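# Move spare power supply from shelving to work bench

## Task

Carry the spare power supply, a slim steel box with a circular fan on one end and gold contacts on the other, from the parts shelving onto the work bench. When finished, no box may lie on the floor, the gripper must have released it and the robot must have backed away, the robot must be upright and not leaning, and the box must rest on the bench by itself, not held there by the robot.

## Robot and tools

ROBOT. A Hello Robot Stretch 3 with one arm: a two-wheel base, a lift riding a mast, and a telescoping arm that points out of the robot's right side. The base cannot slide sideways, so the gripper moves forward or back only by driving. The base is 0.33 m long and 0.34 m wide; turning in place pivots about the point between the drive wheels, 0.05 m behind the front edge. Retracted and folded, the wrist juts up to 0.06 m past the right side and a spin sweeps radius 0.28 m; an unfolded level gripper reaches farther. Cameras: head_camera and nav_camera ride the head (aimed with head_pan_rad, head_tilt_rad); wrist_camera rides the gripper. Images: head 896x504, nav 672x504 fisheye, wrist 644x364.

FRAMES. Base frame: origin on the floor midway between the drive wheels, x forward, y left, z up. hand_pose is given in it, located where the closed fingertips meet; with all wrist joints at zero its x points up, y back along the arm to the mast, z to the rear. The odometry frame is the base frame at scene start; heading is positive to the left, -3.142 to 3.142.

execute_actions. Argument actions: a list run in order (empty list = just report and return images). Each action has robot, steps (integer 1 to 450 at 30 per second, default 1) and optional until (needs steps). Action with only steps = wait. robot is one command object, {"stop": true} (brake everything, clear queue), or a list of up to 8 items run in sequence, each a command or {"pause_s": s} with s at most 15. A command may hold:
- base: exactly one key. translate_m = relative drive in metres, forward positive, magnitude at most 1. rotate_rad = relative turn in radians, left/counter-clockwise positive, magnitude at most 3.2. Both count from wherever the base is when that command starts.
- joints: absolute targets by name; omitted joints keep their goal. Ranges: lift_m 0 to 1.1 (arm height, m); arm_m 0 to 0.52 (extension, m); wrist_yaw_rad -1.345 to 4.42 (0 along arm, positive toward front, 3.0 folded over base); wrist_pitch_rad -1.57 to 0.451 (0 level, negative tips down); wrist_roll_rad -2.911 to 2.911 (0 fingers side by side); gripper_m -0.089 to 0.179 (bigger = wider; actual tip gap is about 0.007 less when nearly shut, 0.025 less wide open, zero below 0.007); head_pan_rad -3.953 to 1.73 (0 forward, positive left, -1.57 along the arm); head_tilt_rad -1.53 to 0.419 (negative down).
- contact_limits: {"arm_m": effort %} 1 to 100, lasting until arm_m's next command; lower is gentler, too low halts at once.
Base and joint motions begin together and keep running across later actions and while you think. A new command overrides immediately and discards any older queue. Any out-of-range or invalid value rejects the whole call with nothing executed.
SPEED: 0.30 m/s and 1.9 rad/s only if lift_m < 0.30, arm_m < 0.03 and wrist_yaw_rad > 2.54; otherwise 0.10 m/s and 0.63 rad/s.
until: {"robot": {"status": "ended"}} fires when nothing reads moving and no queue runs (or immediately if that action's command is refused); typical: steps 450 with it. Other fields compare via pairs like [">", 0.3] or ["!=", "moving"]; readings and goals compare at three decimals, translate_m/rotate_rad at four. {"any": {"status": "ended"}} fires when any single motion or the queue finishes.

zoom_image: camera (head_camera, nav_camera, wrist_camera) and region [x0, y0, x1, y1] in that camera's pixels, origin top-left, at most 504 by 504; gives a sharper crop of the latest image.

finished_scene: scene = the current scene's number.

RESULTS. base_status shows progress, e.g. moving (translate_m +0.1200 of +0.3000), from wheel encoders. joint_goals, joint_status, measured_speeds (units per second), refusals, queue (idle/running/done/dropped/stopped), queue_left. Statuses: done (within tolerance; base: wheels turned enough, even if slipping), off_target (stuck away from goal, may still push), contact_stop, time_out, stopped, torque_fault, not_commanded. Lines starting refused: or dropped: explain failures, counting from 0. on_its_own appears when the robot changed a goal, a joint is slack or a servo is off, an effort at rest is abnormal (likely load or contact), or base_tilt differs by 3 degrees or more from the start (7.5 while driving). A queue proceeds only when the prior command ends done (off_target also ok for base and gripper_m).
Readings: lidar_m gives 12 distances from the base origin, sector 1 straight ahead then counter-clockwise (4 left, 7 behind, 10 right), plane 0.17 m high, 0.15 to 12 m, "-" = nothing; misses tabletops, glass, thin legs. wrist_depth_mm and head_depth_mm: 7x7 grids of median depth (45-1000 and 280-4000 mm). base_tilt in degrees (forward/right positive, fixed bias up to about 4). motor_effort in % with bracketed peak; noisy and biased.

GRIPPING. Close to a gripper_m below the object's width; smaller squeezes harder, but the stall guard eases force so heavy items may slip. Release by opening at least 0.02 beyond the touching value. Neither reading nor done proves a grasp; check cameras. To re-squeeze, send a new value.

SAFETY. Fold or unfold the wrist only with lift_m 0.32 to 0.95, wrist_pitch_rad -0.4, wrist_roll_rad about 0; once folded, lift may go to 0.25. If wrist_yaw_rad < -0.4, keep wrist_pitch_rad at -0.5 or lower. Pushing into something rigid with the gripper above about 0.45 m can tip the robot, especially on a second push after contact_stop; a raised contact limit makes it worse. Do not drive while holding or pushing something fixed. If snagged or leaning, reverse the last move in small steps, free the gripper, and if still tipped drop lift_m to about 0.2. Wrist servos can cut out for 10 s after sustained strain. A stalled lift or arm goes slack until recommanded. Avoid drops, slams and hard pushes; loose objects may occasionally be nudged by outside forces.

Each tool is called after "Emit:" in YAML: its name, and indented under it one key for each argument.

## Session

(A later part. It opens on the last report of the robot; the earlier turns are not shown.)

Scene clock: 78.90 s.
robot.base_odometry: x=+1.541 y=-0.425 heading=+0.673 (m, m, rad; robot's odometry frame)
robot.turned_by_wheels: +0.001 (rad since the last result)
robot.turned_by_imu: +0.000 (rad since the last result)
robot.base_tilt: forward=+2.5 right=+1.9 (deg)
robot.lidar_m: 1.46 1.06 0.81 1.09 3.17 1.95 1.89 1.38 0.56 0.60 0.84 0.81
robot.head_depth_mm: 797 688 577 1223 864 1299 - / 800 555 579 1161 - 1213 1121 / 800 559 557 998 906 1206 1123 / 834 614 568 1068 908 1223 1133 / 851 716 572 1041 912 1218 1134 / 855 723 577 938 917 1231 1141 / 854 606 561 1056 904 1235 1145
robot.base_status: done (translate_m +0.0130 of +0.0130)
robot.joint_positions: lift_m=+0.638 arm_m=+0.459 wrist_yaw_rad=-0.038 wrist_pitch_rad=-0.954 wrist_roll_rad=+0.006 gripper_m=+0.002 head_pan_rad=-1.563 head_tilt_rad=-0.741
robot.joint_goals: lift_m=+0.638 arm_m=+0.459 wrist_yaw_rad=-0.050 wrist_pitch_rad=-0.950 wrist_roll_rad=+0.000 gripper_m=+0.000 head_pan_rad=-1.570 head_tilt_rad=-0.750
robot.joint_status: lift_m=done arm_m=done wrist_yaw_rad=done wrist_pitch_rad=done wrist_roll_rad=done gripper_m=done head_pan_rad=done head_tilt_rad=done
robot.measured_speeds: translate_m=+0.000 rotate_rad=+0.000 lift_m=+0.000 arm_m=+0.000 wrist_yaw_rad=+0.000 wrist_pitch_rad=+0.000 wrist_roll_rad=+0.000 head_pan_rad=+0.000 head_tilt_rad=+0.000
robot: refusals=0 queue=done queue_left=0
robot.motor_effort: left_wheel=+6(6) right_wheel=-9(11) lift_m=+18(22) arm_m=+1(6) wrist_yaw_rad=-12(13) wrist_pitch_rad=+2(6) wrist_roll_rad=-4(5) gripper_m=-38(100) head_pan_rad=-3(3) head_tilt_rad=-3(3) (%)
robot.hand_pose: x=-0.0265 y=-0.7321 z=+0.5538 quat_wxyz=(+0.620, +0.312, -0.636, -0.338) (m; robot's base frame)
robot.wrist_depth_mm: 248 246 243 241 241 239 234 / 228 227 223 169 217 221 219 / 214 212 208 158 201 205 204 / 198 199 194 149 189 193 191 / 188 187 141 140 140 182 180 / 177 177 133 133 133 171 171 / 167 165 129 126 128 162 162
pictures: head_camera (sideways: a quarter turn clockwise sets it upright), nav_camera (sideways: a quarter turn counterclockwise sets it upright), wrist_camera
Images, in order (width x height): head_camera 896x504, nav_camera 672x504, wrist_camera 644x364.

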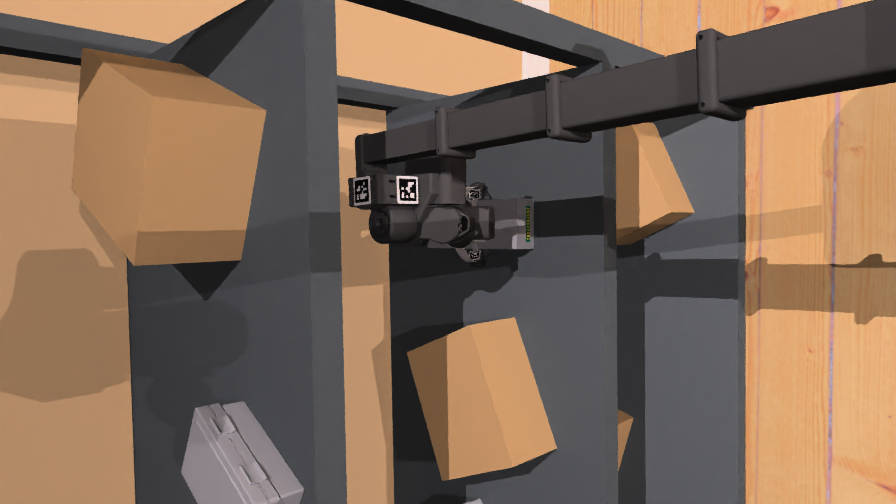

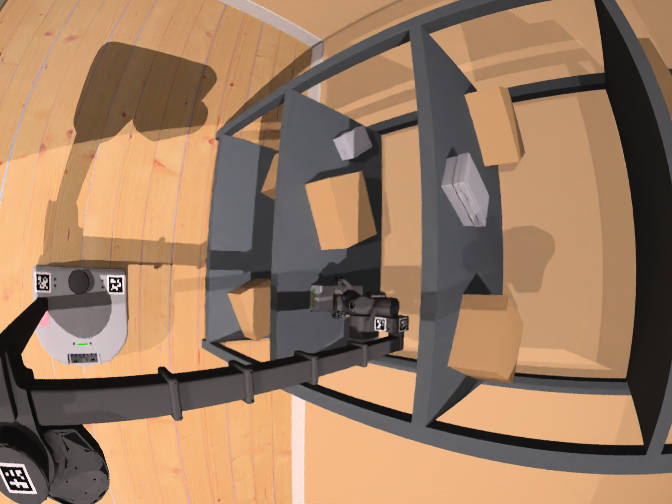

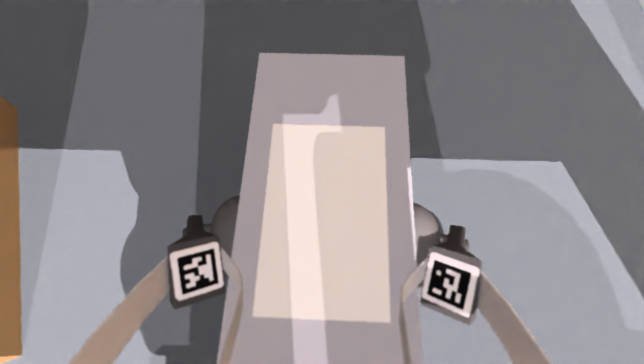

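Emit:
execute_actions:
  actions:
    - {"robot":{"joints":{"lift_m":0.665}},"steps":300,"until":{"robot":{"status":"ended"}}}
    - {"steps":10}

Scene clock: 82.10 s.
robot.base_odometry: x=+1.541 y=-0.425 heading=+0.672 (m, m, rad; robot's odometry frame)
robot.turned_by_wheels: -0.001 (rad since the last result)
robot.turned_by_imu: -0.001 (rad since the last result)
robot.base_tilt: forward=+2.5 right=+1.9 (deg)
robot.lidar_m: 1.46 1.05 0.81 1.09 3.16 1.94 1.89 1.38 0.56 0.60 0.84 0.81
robot.head_depth_mm: 800 686 577 1232 880 1300 - / 798 554 579 1231 923 1205 1124 / 801 559 557 981 901 1208 1122 / 834 608 566 1058 907 1217 1129 / 850 716 573 1042 914 1220 1139 / 853 723 579 939 914 1228 1137 / 854 607 561 1063 903 1236 1141
robot.base_status: done (translate_m +0.0130 of +0.0130)
robot.joint_positions: lift_m=+0.665 arm_m=+0.459 wrist_yaw_rad=-0.048 wrist_pitch_rad=-0.991 wrist_roll_rad=+0.005 gripper_m=+0.018 head_pan_rad=-1.563 head_tilt_rad=-0.741
robot.joint_goals: lift_m=+0.665 arm_m=+0.459 wrist_yaw_rad=-0.050 wrist_pitch_rad=-0.950 wrist_roll_rad=+0.000 gripper_m=+0.017 head_pan_rad=-1.570 head_tilt_rad=-0.750
robot.joint_status: lift_m=done arm_m=done wrist_yaw_rad=done wrist_pitch_rad=done wrist_roll_rad=done gripper_m=done head_pan_rad=done head_tilt_rad=done
robot.measured_speeds: translate_m=+0.000 rotate_rad=+0.000 lift_m=+0.000 arm_m=+0.000 wrist_yaw_rad=+0.000 wrist_pitch_rad=+0.000 wrist_roll_rad=+0.000 head_pan_rad=+0.000 head_tilt_rad=+0.000
robot: refusals=0 queue=done queue_left=0
robot.on_its_own: gripper_m is held at +0.017, not at your +0.000, by its stall guard, which is still easing
robot.motor_effort: left_wheel=-2(6) right_wheel=+0(9) lift_m=+26(27) arm_m=+1(1) wrist_yaw_rad=-2(13) wrist_pitch_rad=+17(19) wrist_roll_rad=-3(4) gripper_m=-27(37) head_pan_rad=-3(2) head_tilt_rad=-3(3) (%)
robot.hand_pose: x=-0.0274 y=-0.7239 z=+0.5758 quat_wxyz=(+0.612, +0.320, -0.631, -0.352) (m; robot's base frame)
robot.wrist_depth_mm: 267 264 261 261 259 257 258 / 248 246 245 170 236 241 240 / 233 233 232 158 162 227 225 / 218 219 216 148 152 214 213 / 205 207 142 139 141 201 199 / 194 198 134 133 132 192 191 / 186 186 183 126 127 182 183
pictures: head_camera (sideways: a quarter turn clockwise sets it upright), nav_camera (sideways: a quarter turn counterclockwise sets it upright), wrist_camera
Images, in order (width x height): head_camera 896x504, nav_camera 672x504, wrist_camera 644x364.

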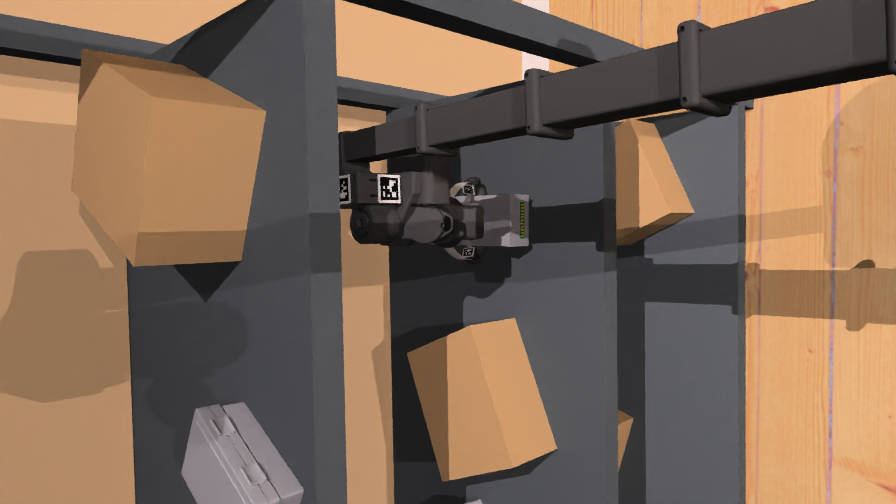

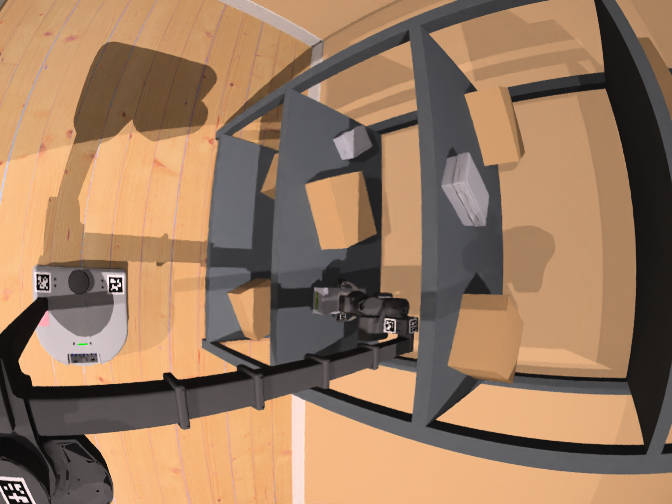

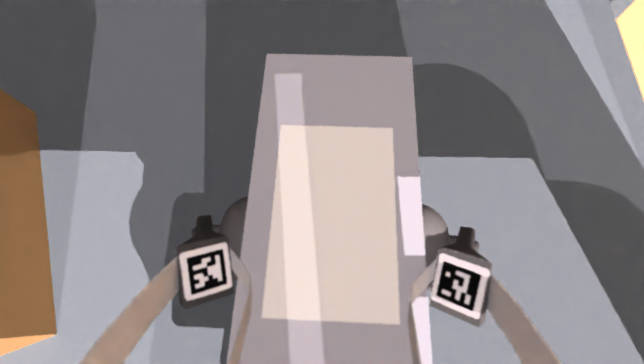

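Emit:
execute_actions:
  actions: []

Scene clock: 88.60 s.
robot.base_odometry: x=+1.541 y=-0.425 heading=+0.672 (m, m, rad; robot's odometry frame)
robot.turned_by_wheels: +0.000 (rad since the last result)
robot.turned_by_imu: -0.001 (rad since the last result)
robot.base_tilt: forward=+2.5 right=+1.9 (deg)
robot.lidar_m: 1.46 1.06 0.81 1.08 3.19 1.95 1.89 1.38 0.56 0.60 0.84 0.81
robot.head_depth_mm: 799 688 576 1226 880 1310 - / 801 553 580 1225 925 1206 1119 / 803 560 557 979 903 1205 1129 / 831 607 566 1053 906 1216 1131 / 851 716 573 1042 916 1220 1137 / 850 721 578 937 917 1232 1141 / 853 608 562 1064 901 1235 1143
robot.base_status: done (translate_m +0.0130 of +0.0130)
robot.joint_positions: lift_m=+0.665 arm_m=+0.459 wrist_yaw_rad=-0.048 wrist_pitch_rad=-0.991 wrist_roll_rad=+0.005 gripper_m=+0.036 head_pan_rad=-1.563 head_tilt_rad=-0.741
robot.joint_goals: lift_m=+0.665 arm_m=+0.459 wrist_yaw_rad=-0.050 wrist_pitch_rad=-0.950 wrist_roll_rad=+0.000 gripper_m=+0.035 head_pan_rad=-1.570 head_tilt_rad=-0.750
robot.joint_status: lift_m=done arm_m=done wrist_yaw_rad=done wrist_pitch_rad=done wrist_roll_rad=done gripper_m=done head_pan_rad=done head_tilt_rad=done
robot.measured_speeds: translate_m=+0.000 rotate_rad=+0.000 lift_m=+0.000 arm_m=+0.000 wrist_yaw_rad=+0.000 wrist_pitch_rad=+0.000 wrist_roll_rad=+0.000 head_pan_rad=+0.000 head_tilt_rad=+0.000
robot: refusals=0 queue=done queue_left=0
robot.on_its_own: gripper_m is held at +0.035, not at your +0.000, by its stall guard, which is not easing now
robot.motor_effort: left_wheel=-2(2) right_wheel=+1(0) lift_m=+26(26) arm_m=+1(1) wrist_yaw_rad=-2(1) wrist_pitch_rad=+17(17) wrist_roll_rad=-2(3) gripper_m=-20(27) head_pan_rad=-3(3) head_tilt_rad=-3(3) (%)
robot.hand_pose: x=-0.0274 y=-0.7239 z=+0.5758 quat_wxyz=(+0.612, +0.320, -0.631, -0.352) (m; robot's base frame)
robot.wrist_depth_mm: 265 263 263 259 260 256 257 / 248 247 246 171 239 241 241 / 234 232 231 160 164 225 224 / 218 219 216 150 153 213 214 / 206 207 143 141 141 202 200 / 195 198 133 132 132 191 192 / 185 186 182 126 126 183 182
pictures: head_camera (sideways: a quarter turn clockwise sets it upright), nav_camera (sideways: a quarter turn counterclockwise sets it upright), wrist_camera
Images, in order (width x height): head_camera 896x504, nav_camera 672x504, wrist_camera 644x364.

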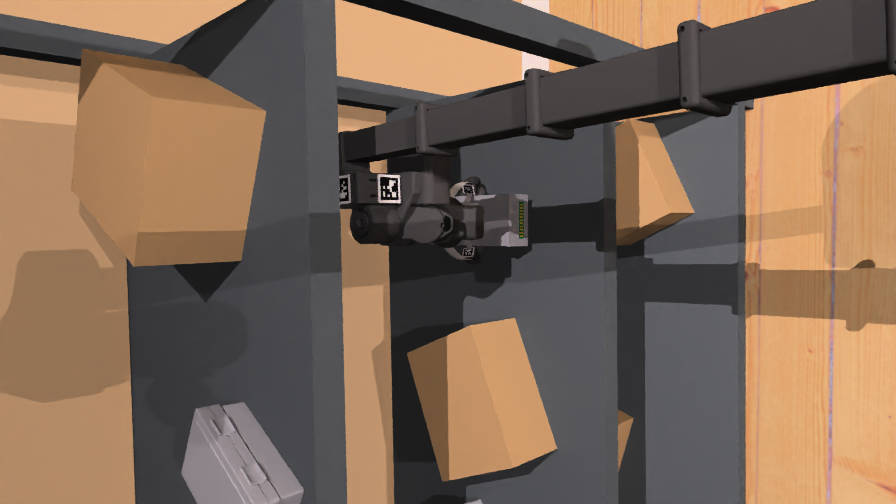

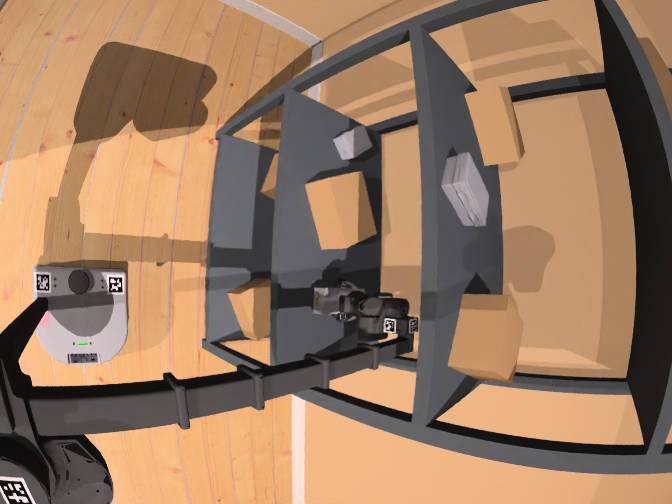

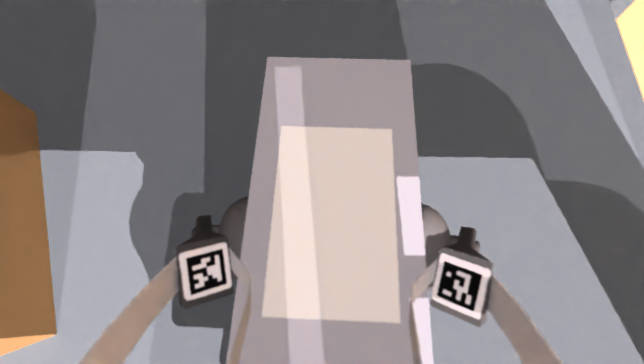

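Emit:
execute_actions:
  actions:
    - {"robot":[{"joints":{"arm_m":0.02,"head_pan_rad":-3.0,"head_tilt_rad":-0.6}},{"base":{"rotate_rad":-1.51}},{"base":{"translate_m":-1.0}}],"steps":450,"until":{"robot":{"translate_m":["<",-0.3]}}}

Scene clock: 102.30 s.
robot.base_odometry: x=+1.340 y=-0.201 heading=-0.838 (m, m, rad; robot's odometry frame)
robot.turned_by_wheels: -1.510 (rad since the last result)
robot.turned_by_imu: -1.513 (rad since the last result)
robot.base_tilt: forward=+2.7 right=+2.2 (deg)
robot.lidar_m: 0.90 1.05 1.51 1.35 0.61 0.55 2.76 2.96 2.33 1.86 1.70 0.84
robot.head_depth_mm: 2646 3068 2864 2076 1631 1350 - / 2739 3146 2867 2104 1669 1377 - / 2802 3232 2880 2143 1688 1400 1203 / 2929 3255 2917 2129 1685 1393 1187 / 3056 3364 2972 2157 1699 1397 1196 / 3106 3464 2976 2178 1710 1409 1199 / 3181 3583 3022 2184 1719 1424 1204
robot.base_status: moving (translate_m -0.3008 of -1.0000)
robot.joint_positions: lift_m=+0.665 arm_m=+0.020 wrist_yaw_rad=-0.048 wrist_pitch_rad=-0.991 wrist_roll_rad=+0.003 gripper_m=+0.036 head_pan_rad=-2.993 head_tilt_rad=-0.606
robot.joint_goals: lift_m=+0.665 arm_m=+0.020 wrist_yaw_rad=-0.050 wrist_pitch_rad=-0.950 wrist_roll_rad=+0.000 gripper_m=+0.035 head_pan_rad=-3.000 head_tilt_rad=-0.600
robot.joint_status: lift_m=done arm_m=done wrist_yaw_rad=done wrist_pitch_rad=done wrist_roll_rad=done gripper_m=done head_pan_rad=done head_tilt_rad=done
robot.measured_speeds: translate_m=-0.100 rotate_rad=+0.000 lift_m=+0.000 arm_m=+0.000 wrist_yaw_rad=+0.000 wrist_pitch_rad=+0.000 wrist_roll_rad=+0.000 head_pan_rad=+0.000 head_tilt_rad=+0.000
robot: refusals=0 queue=running queue_left=0
robot.on_its_own: gripper_m is held at +0.035, not at your +0.000, by its stall guard, which is not easing now
robot.motor_effort: left_wheel=+0(7) right_wheel=-4(7) lift_m=+26(26) arm_m=-2(3) wrist_yaw_rad=-2(2) wrist_pitch_rad=+17(17) wrist_roll_rad=-1(3) gripper_m=-20(20) head_pan_rad=-3(43) head_tilt_rad=+2(7) (%)
robot.hand_pose: x=-0.0274 y=-0.2854 z=+0.5758 quat_wxyz=(+0.613, +0.321, -0.631, -0.352) (m; robot's base frame)
robot.wrist_depth_mm: 991 974 950 962 973 946 935 / 903 885 911 172 877 871 891 / 859 854 828 160 164 820 831 / 813 805 800 150 153 789 776 / 767 758 142 140 141 758 732 / 712 725 133 132 132 706 707 / 704 668 670 125 127 666 673
pictures: head_camera (sideways: a quarter turn clockwise sets it upright), nav_camera (sideways: a quarter turn counterclockwise sets it upright), wrist_camera
Images, in order (width x height): head_camera 896x504, nav_camera 672x504, wrist_camera 644x364.

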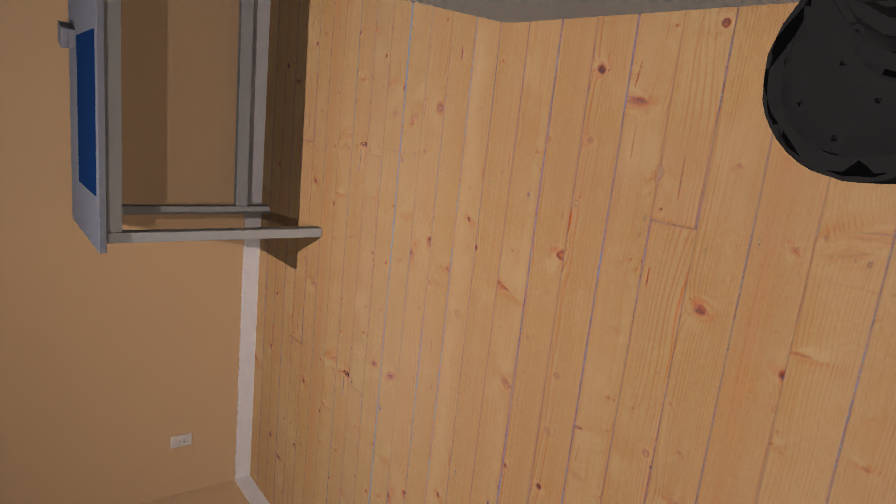

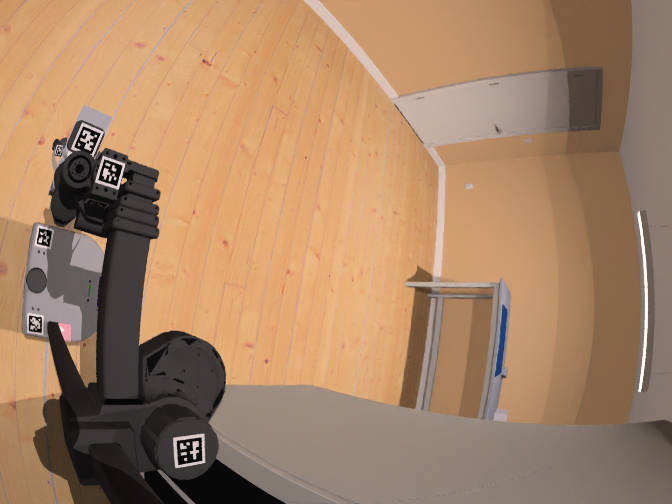

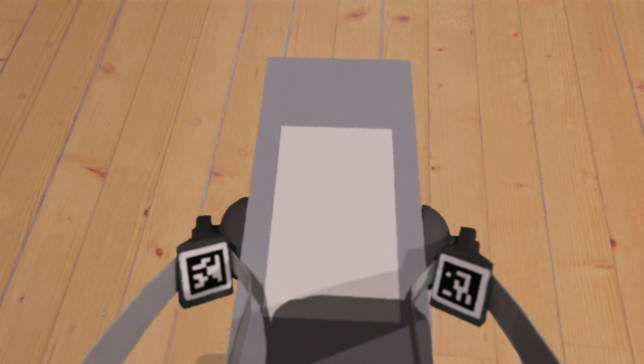

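Emit:
execute_actions:
  actions:
    - {"steps":450,"until":{"robot":{"translate_m":["<",-0.9]}}}
    - {"robot":{"base":{"translate_m":-1.0}},"steps":450,"until":{"robot":{"translate_m":["<",-0.9]}}}
    - {"robot":[{"base":{"translate_m":-0.7},"joints":{"lift_m":1.09,"head_pan_rad":-1.3,"head_tilt_rad":-0.6}},{"base":{"rotate_rad":-1.65}}],"steps":450,"until":{"robot":{"status":"ended"}}}

Scene clock: 128.73 s.
robot.base_odometry: x=-0.134 y=+1.436 heading=-2.488 (m, m, rad; robot's odometry frame)
robot.turned_by_wheels: -1.650 (rad since the last result)
robot.turned_by_imu: -1.659 (rad since the last result)
robot.base_tilt: forward=+2.6 right=+1.9 (deg)
robot.lidar_m: 2.04 2.16 2.55 1.79 0.86 0.98 1.71 1.15 1.19 1.15 0.61 1.83
robot.head_depth_mm: 1005 1092 932 - - - 1123 / 1024 1123 839 618 549 301 1131 / 1052 1145 849 622 1549 1398 1180 / 1079 1170 859 626 1599 1395 1187 / 1107 1223 872 635 1654 1407 1165 / 1141 1283 926 667 823 983 1179 / 1169 1321 1505 674 1662 1422 1207
robot.base_status: done (rotate_rad -1.6498 of -1.6500)
robot.joint_positions: lift_m=+1.090 arm_m=+0.020 wrist_yaw_rad=-0.048 wrist_pitch_rad=-0.991 wrist_roll_rad=+0.003 gripper_m=+0.036 head_pan_rad=-1.307 head_tilt_rad=-0.606
robot.joint_goals: lift_m=+1.090 arm_m=+0.020 wrist_yaw_rad=-0.050 wrist_pitch_rad=-0.950 wrist_roll_rad=+0.000 gripper_m=+0.035 head_pan_rad=-1.300 head_tilt_rad=-0.600
robot.joint_status: lift_m=done arm_m=done wrist_yaw_rad=done wrist_pitch_rad=done wrist_roll_rad=done gripper_m=done head_pan_rad=done head_tilt_rad=done
robot.measured_speeds: translate_m=+0.000 rotate_rad=+0.000 lift_m=+0.000 arm_m=+0.000 wrist_yaw_rad=+0.000 wrist_pitch_rad=+0.000 wrist_roll_rad=+0.000 head_pan_rad=+0.000 head_tilt_rad=+0.000
robot: refusals=0 queue=done queue_left=0
robot.on_its_own: gripper_m is held at +0.035, not at your +0.000, by its stall guard, which is not easing now
robot.motor_effort: left_wheel=+2(7) right_wheel=-3(6) lift_m=+25(26) arm_m=-2(3) wrist_yaw_rad=-2(2) wrist_pitch_rad=+17(17) wrist_roll_rad=-1(1) gripper_m=-20(20) head_pan_rad=+3(44) head_tilt_rad=+2(2) (%)
robot.hand_pose: x=-0.0274 y=-0.2854 z=+1.0008 quat_wxyz=(+0.613, +0.321, -0.631, -0.352) (m; robot's base frame)
robot.wrist_depth_mm: 329 328 324 321 320 318 314 / 404 405 403 172 315 - - / 541 - - 160 164 - - / - 887 - 150 153 - - / - - 143 140 141 - - / - - 133 132 132 - - / - - - 125 127 - -
pictures: head_camera (sideways: a quarter turn clockwise sets it upright), nav_camera (sideways: a quarter turn counterclockwise sets it upright), wrist_camera
Images, in order (width x height): head_camera 896x504, nav_camera 672x504, wrist_camera 644x364.

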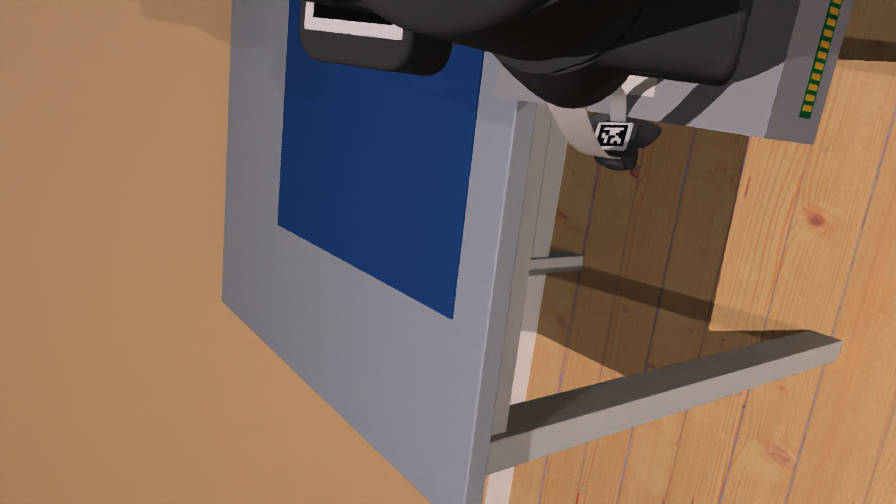

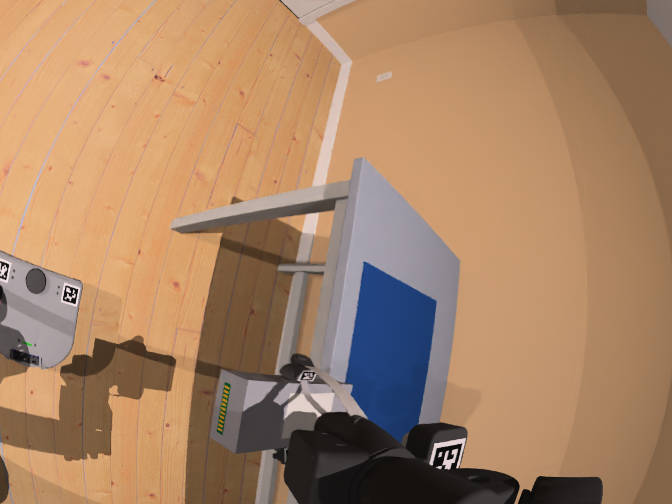

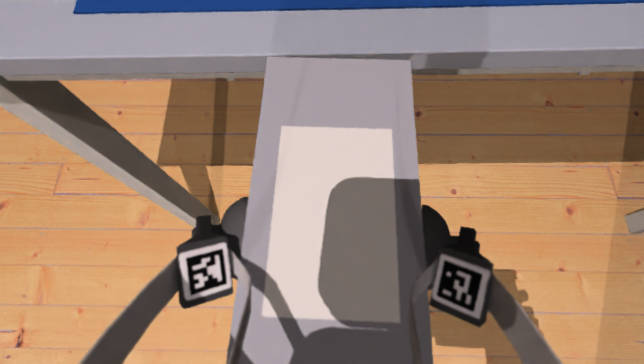

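Emit:
execute_actions:
  actions:
    - {"robot":{"joints":{"arm_m":0.42,"lift_m":1.045,"head_pan_rad":-1.57}},"steps":450,"until":{"robot":{"status":"ended"}}}

Scene clock: 136.10 s.
robot.base_odometry: x=-0.134 y=+1.436 heading=-2.488 (m, m, rad; robot's odometry frame)
robot.turned_by_wheels: +0.000 (rad since the last result)
robot.turned_by_imu: -0.001 (rad since the last result)
robot.base_tilt: forward=+2.5 right=+1.9 (deg)
robot.lidar_m: 2.04 2.16 2.55 1.79 0.86 0.98 1.71 1.15 1.19 1.15 0.61 1.83
robot.head_depth_mm: - 1125 829 611 1567 1381 1169 / 1051 1130 837 616 1579 1378 1174 / - 1147 762 620 1559 1388 1184 / 1027 1144 761 622 1555 1393 1190 / 1041 1145 864 631 1567 1400 1194 / 1042 1145 874 638 1573 1411 1201 / 1043 1142 888 644 1611 1411 1069
robot.base_status: done (rotate_rad -1.6498 of -1.6500)
robot.joint_positions: lift_m=+1.045 arm_m=+0.420 wrist_yaw_rad=-0.048 wrist_pitch_rad=-0.991 wrist_roll_rad=+0.003 gripper_m=+0.036 head_pan_rad=-1.563 head_tilt_rad=-0.606
robot.joint_goals: lift_m=+1.045 arm_m=+0.420 wrist_yaw_rad=-0.050 wrist_pitch_rad=-0.950 wrist_roll_rad=+0.000 gripper_m=+0.035 head_pan_rad=-1.570 head_tilt_rad=-0.600
robot.joint_status: lift_m=done arm_m=done wrist_yaw_rad=done wrist_pitch_rad=done wrist_roll_rad=done gripper_m=done head_pan_rad=done head_tilt_rad=done
robot.measured_speeds: translate_m=+0.000 rotate_rad=+0.000 lift_m=+0.000 arm_m=+0.000 wrist_yaw_rad=+0.000 wrist_pitch_rad=+0.000 wrist_roll_rad=+0.000 head_pan_rad=+0.000 head_tilt_rad=+0.000
robot: refusals=0 queue=done queue_left=0
robot.on_its_own: gripper_m is held at +0.035, not at your +0.000, by its stall guard, which is not easing now
robot.motor_effort: left_wheel=+3(3) right_wheel=-2(2) lift_m=+22(26) arm_m=+2(2) wrist_yaw_rad=-3(3) wrist_pitch_rad=+18(18) wrist_roll_rad=-1(1) gripper_m=-20(20) head_pan_rad=-3(24) head_tilt_rad=+2(2) (%)
robot.hand_pose: x=-0.0274 y=-0.6847 z=+0.9560 quat_wxyz=(+0.613, +0.321, -0.630, -0.352) (m; robot's base frame)
robot.wrist_depth_mm: 262 260 259 258 257 254 254 / 246 244 242 172 235 237 236 / 230 231 227 160 165 223 223 / 217 218 212 149 154 212 209 / 205 205 143 141 141 200 201 / 195 195 133 132 132 190 188 / 186 184 180 126 126 181 180
pictures: head_camera (sideways: a quarter turn clockwise sets it upright), nav_camera (sideways: a quarter turn counterclockwise sets it upright), wrist_camera
Images, in order (width x height): head_camera 896x504, nav_camera 672x504, wrist_camera 644x364.

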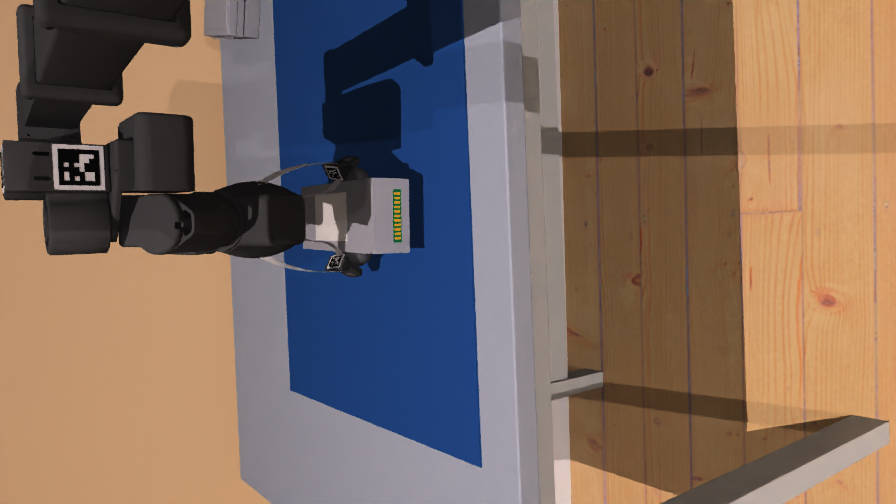

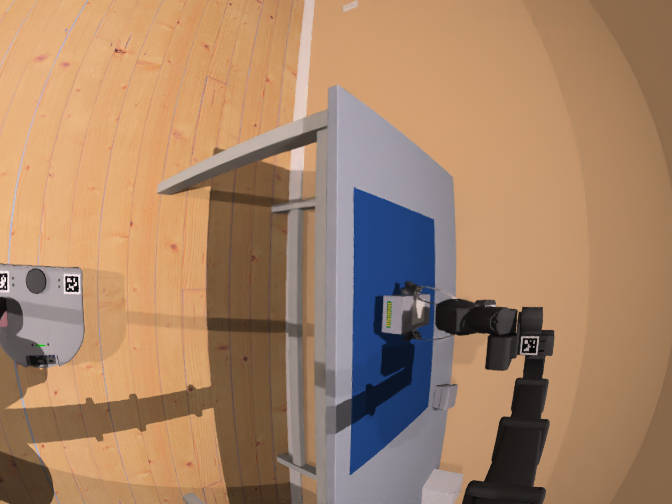

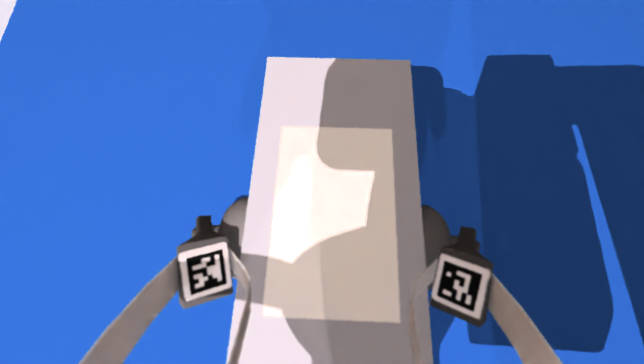

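Emit:
execute_actions:
  actions:
    - {"robot":[{"joints":{"lift_m":1.024}},{"joints":{"gripper_m":0.125}},{"joints":{"lift_m":1.08,"arm_m":0.01}}],"steps":450,"until":{"robot":{"status":"ended"}}}

Scene clock: 145.00 s.
robot.base_odometry: x=-0.134 y=+1.436 heading=-2.488 (m, m, rad; robot's odometry frame)
robot.turned_by_wheels: +0.000 (rad since the last result)
robot.turned_by_imu: -0.001 (rad since the last result)
robot.base_tilt: forward=+2.5 right=+1.9 (deg)
robot.lidar_m: 2.04 2.16 2.55 1.79 0.87 0.98 1.71 1.15 1.19 1.15 0.61 1.83
robot.head_depth_mm: - - - - - 1333 1170 / - - - - - - 1180 / - - - - - - 1178 / 1041 1147 861 627 1554 1406 1191 / 1041 1138 867 633 1556 1399 1197 / 1045 1146 877 637 1554 1412 1200 / 1044 1142 889 646 1628 1408 1074
robot.base_status: done (rotate_rad -1.6499 of -1.6500)
robot.joint_positions: lift_m=+1.080 arm_m=+0.010 wrist_yaw_rad=-0.048 wrist_pitch_rad=-0.960 wrist_roll_rad=+0.002 gripper_m=+0.125 head_pan_rad=-1.563 head_tilt_rad=-0.606
robot.joint_goals: lift_m=+1.080 arm_m=+0.010 wrist_yaw_rad=-0.050 wrist_pitch_rad=-0.950 wrist_roll_rad=+0.000 gripper_m=+0.125 head_pan_rad=-1.570 head_tilt_rad=-0.600
robot.joint_status: lift_m=done arm_m=done wrist_yaw_rad=done wrist_pitch_rad=done wrist_roll_rad=done gripper_m=done head_pan_rad=done head_tilt_rad=done
robot.measured_speeds: translate_m=+0.000 rotate_rad=+0.000 lift_m=+0.000 arm_m=+0.000 wrist_yaw_rad=+0.000 wrist_pitch_rad=+0.000 wrist_roll_rad=+0.000 head_pan_rad=+0.000 head_tilt_rad=+0.000
robot: refusals=0 queue=done queue_left=0
robot.motor_effort: left_wheel=+2(2) right_wheel=-2(3) lift_m=+21(23) arm_m=-3(3) wrist_yaw_rad=-3(1) wrist_pitch_rad=+4(18) wrist_roll_rad=-1(1) gripper_m=+0(78) head_pan_rad=-3(3) head_tilt_rad=+2(2) (%)
robot.hand_pose: x=-0.0277 y=-0.2824 z=+0.9949 quat_wxyz=(+0.619, +0.311, -0.635, -0.342) (m; robot's base frame)
robot.wrist_depth_mm: 329 328 327 325 320 319 320 / 402 399 397 399 402 - - / 541 - - - - - - / - 816 - - - - - / - - - - - - - / - - - - - - - / - - - - - - -
pictures: head_camera (sideways: a quarter turn clockwise sets it upright), nav_camera (sideways: a quarter turn counterclockwise sets it upright), wrist_camera
Images, in order (width x height): head_camera 896x504, nav_camera 672x504, wrist_camera 644x364.

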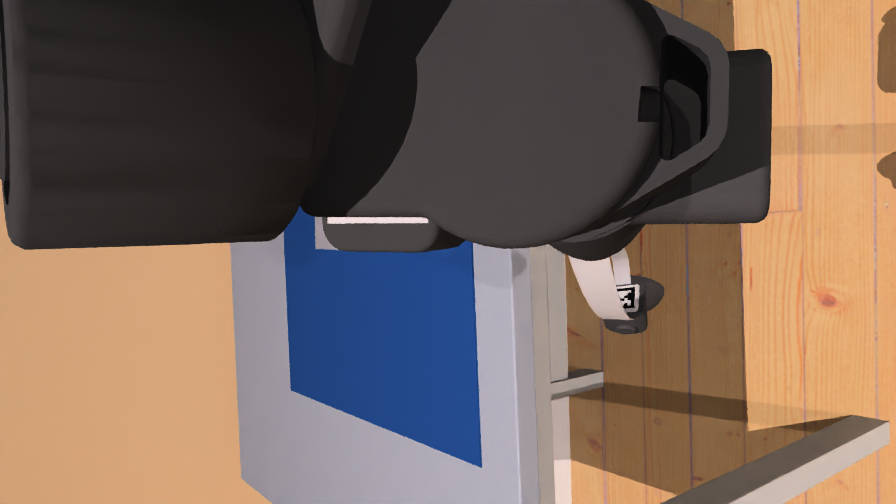

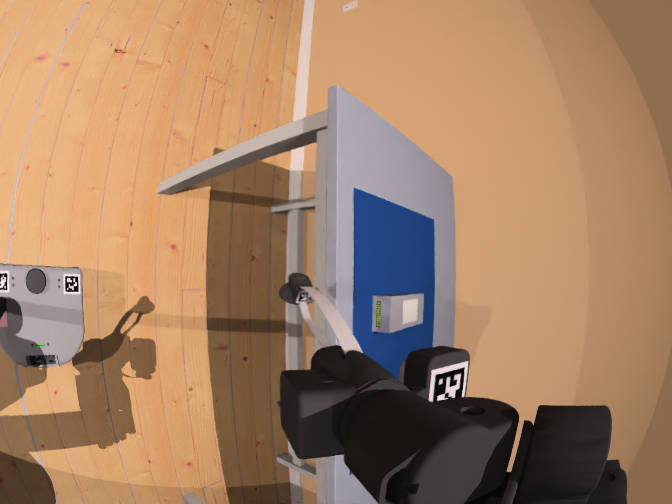

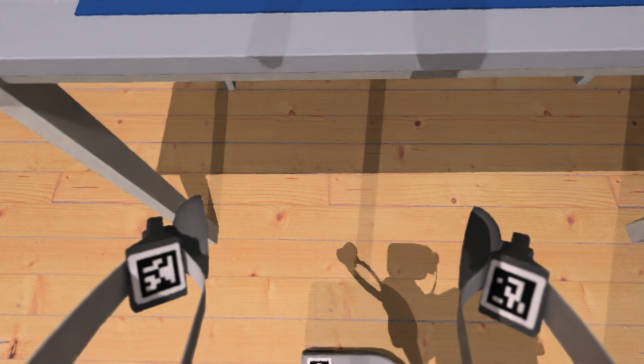

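The supply is on the bench. I'll turn away and check the floor near the shelf.

Emit:
execute_actions:
  actions:
    - {"robot":{"base":{"rotate_rad":0.9},"joints":{"head_pan_rad":0.8,"head_tilt_rad":-0.3}},"steps":450,"until":{"robot":{"status":"ended"}}}

Scene clock: 158.97 s.
robot.base_odometry: x=-0.134 y=+1.436 heading=-1.588 (m, m, rad; robot's odometry frame)
robot.turned_by_wheels: +0.900 (rad since the last result)
robot.turned_by_imu: +0.900 (rad since the last result)
robot.base_tilt: forward=+2.5 right=+1.9 (deg)
robot.lidar_m: 2.55 3.02 0.84 0.86 1.71 1.15 1.26 1.15 0.61 0.62 2.04 2.09
robot.head_depth_mm: 2853 3080 3309 3438 2372 1776 1415 / 2930 3080 3289 3498 2398 1794 1421 / 2962 3070 3273 3198 2406 1799 1432 / 2979 3145 3389 3304 2467 1818 1434 / 2990 3181 3296 3100 1894 1747 1438 / 1303 1318 1320 1311 1318 1316 1319 / 1002 1004 1012 1007 1007 1007 1011
robot.base_status: done (rotate_rad +0.8998 of +0.9000)
robot.joint_positions: lift_m=+1.080 arm_m=+0.010 wrist_yaw_rad=-0.048 wrist_pitch_rad=-0.960 wrist_roll_rad=+0.002 gripper_m=+0.125 head_pan_rad=+0.793 head_tilt_rad=-0.310
robot.joint_goals: lift_m=+1.080 arm_m=+0.010 wrist_yaw_rad=-0.050 wrist_pitch_rad=-0.950 wrist_roll_rad=+0.000 gripper_m=+0.125 head_pan_rad=+0.800 head_tilt_rad=-0.300
robot.joint_status: lift_m=done arm_m=done wrist_yaw_rad=done wrist_pitch_rad=done wrist_roll_rad=done gripper_m=done head_pan_rad=done head_tilt_rad=done
robot.measured_speeds: translate_m=+0.000 rotate_rad=+0.000 lift_m=+0.000 arm_m=+0.000 wrist_yaw_rad=+0.000 wrist_pitch_rad=+0.000 wrist_roll_rad=+0.000 head_pan_rad=+0.000 head_tilt_rad=+0.000
robot: refusals=0 queue=done queue_left=0
robot.motor_effort: left_wheel=-4(7) right_wheel=+2(5) lift_m=+22(22) arm_m=-3(2) wrist_yaw_rad=-2(2) wrist_pitch_rad=+5(4) wrist_roll_rad=-1(1) gripper_m=+0(0) head_pan_rad=+4(44) head_tilt_rad=+3(21) (%)
robot.hand_pose: x=-0.0277 y=-0.2824 z=+0.9949 quat_wxyz=(+0.619, +0.311, -0.635, -0.342) (m; robot's base frame)
robot.wrist_depth_mm: - - - - - 331 315 / - - - - - - 299 / - - - - - - 358 / - - - - - - - / - - - - - - - / - - - - - - - / - - - - - - -
pictures: head_camera (sideways: a quarter turn clockwise sets it upright), nav_camera (sideways: a quarter turn counterclockwise sets it upright), wrist_camera
Images, in order (width x height): head_camera 896x504, nav_camera 672x504, wrist_camera 644x364.

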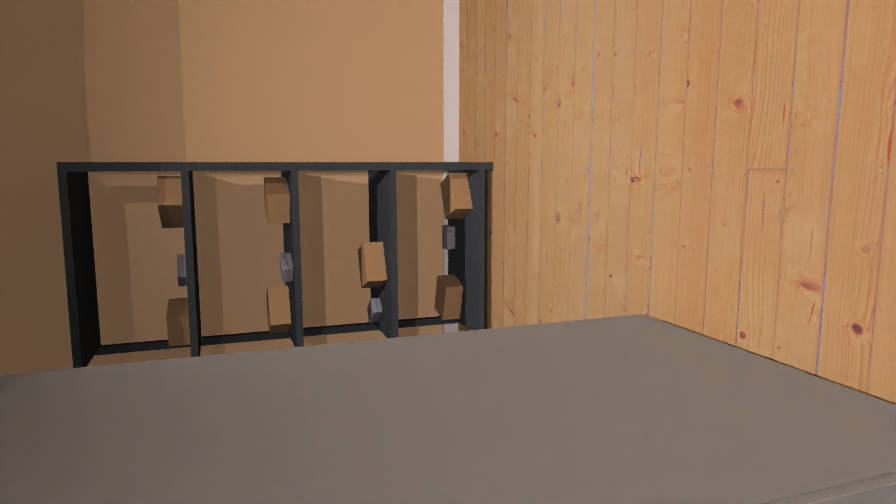

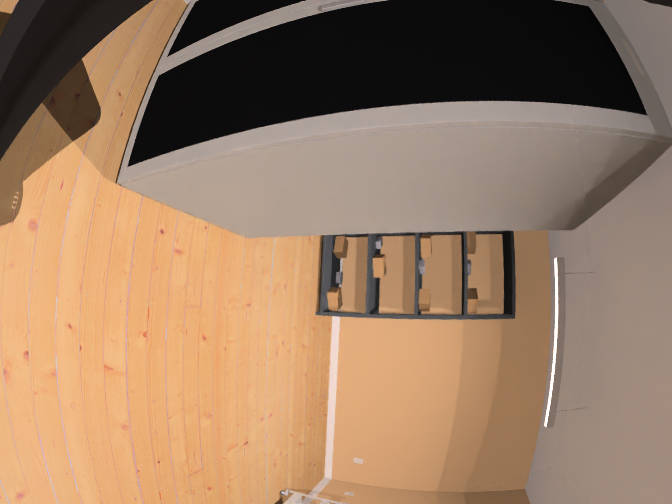

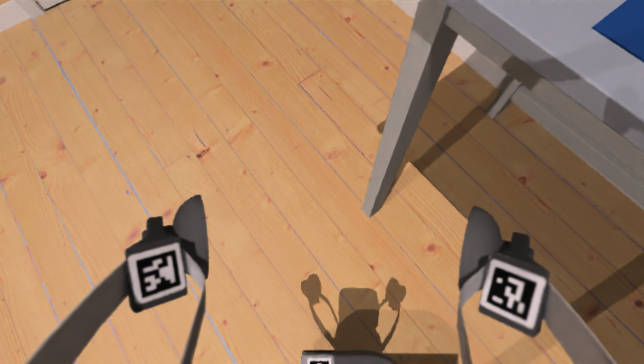

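Emit:
finished_scene:
  scene: 1

The scene is finished: the task was done.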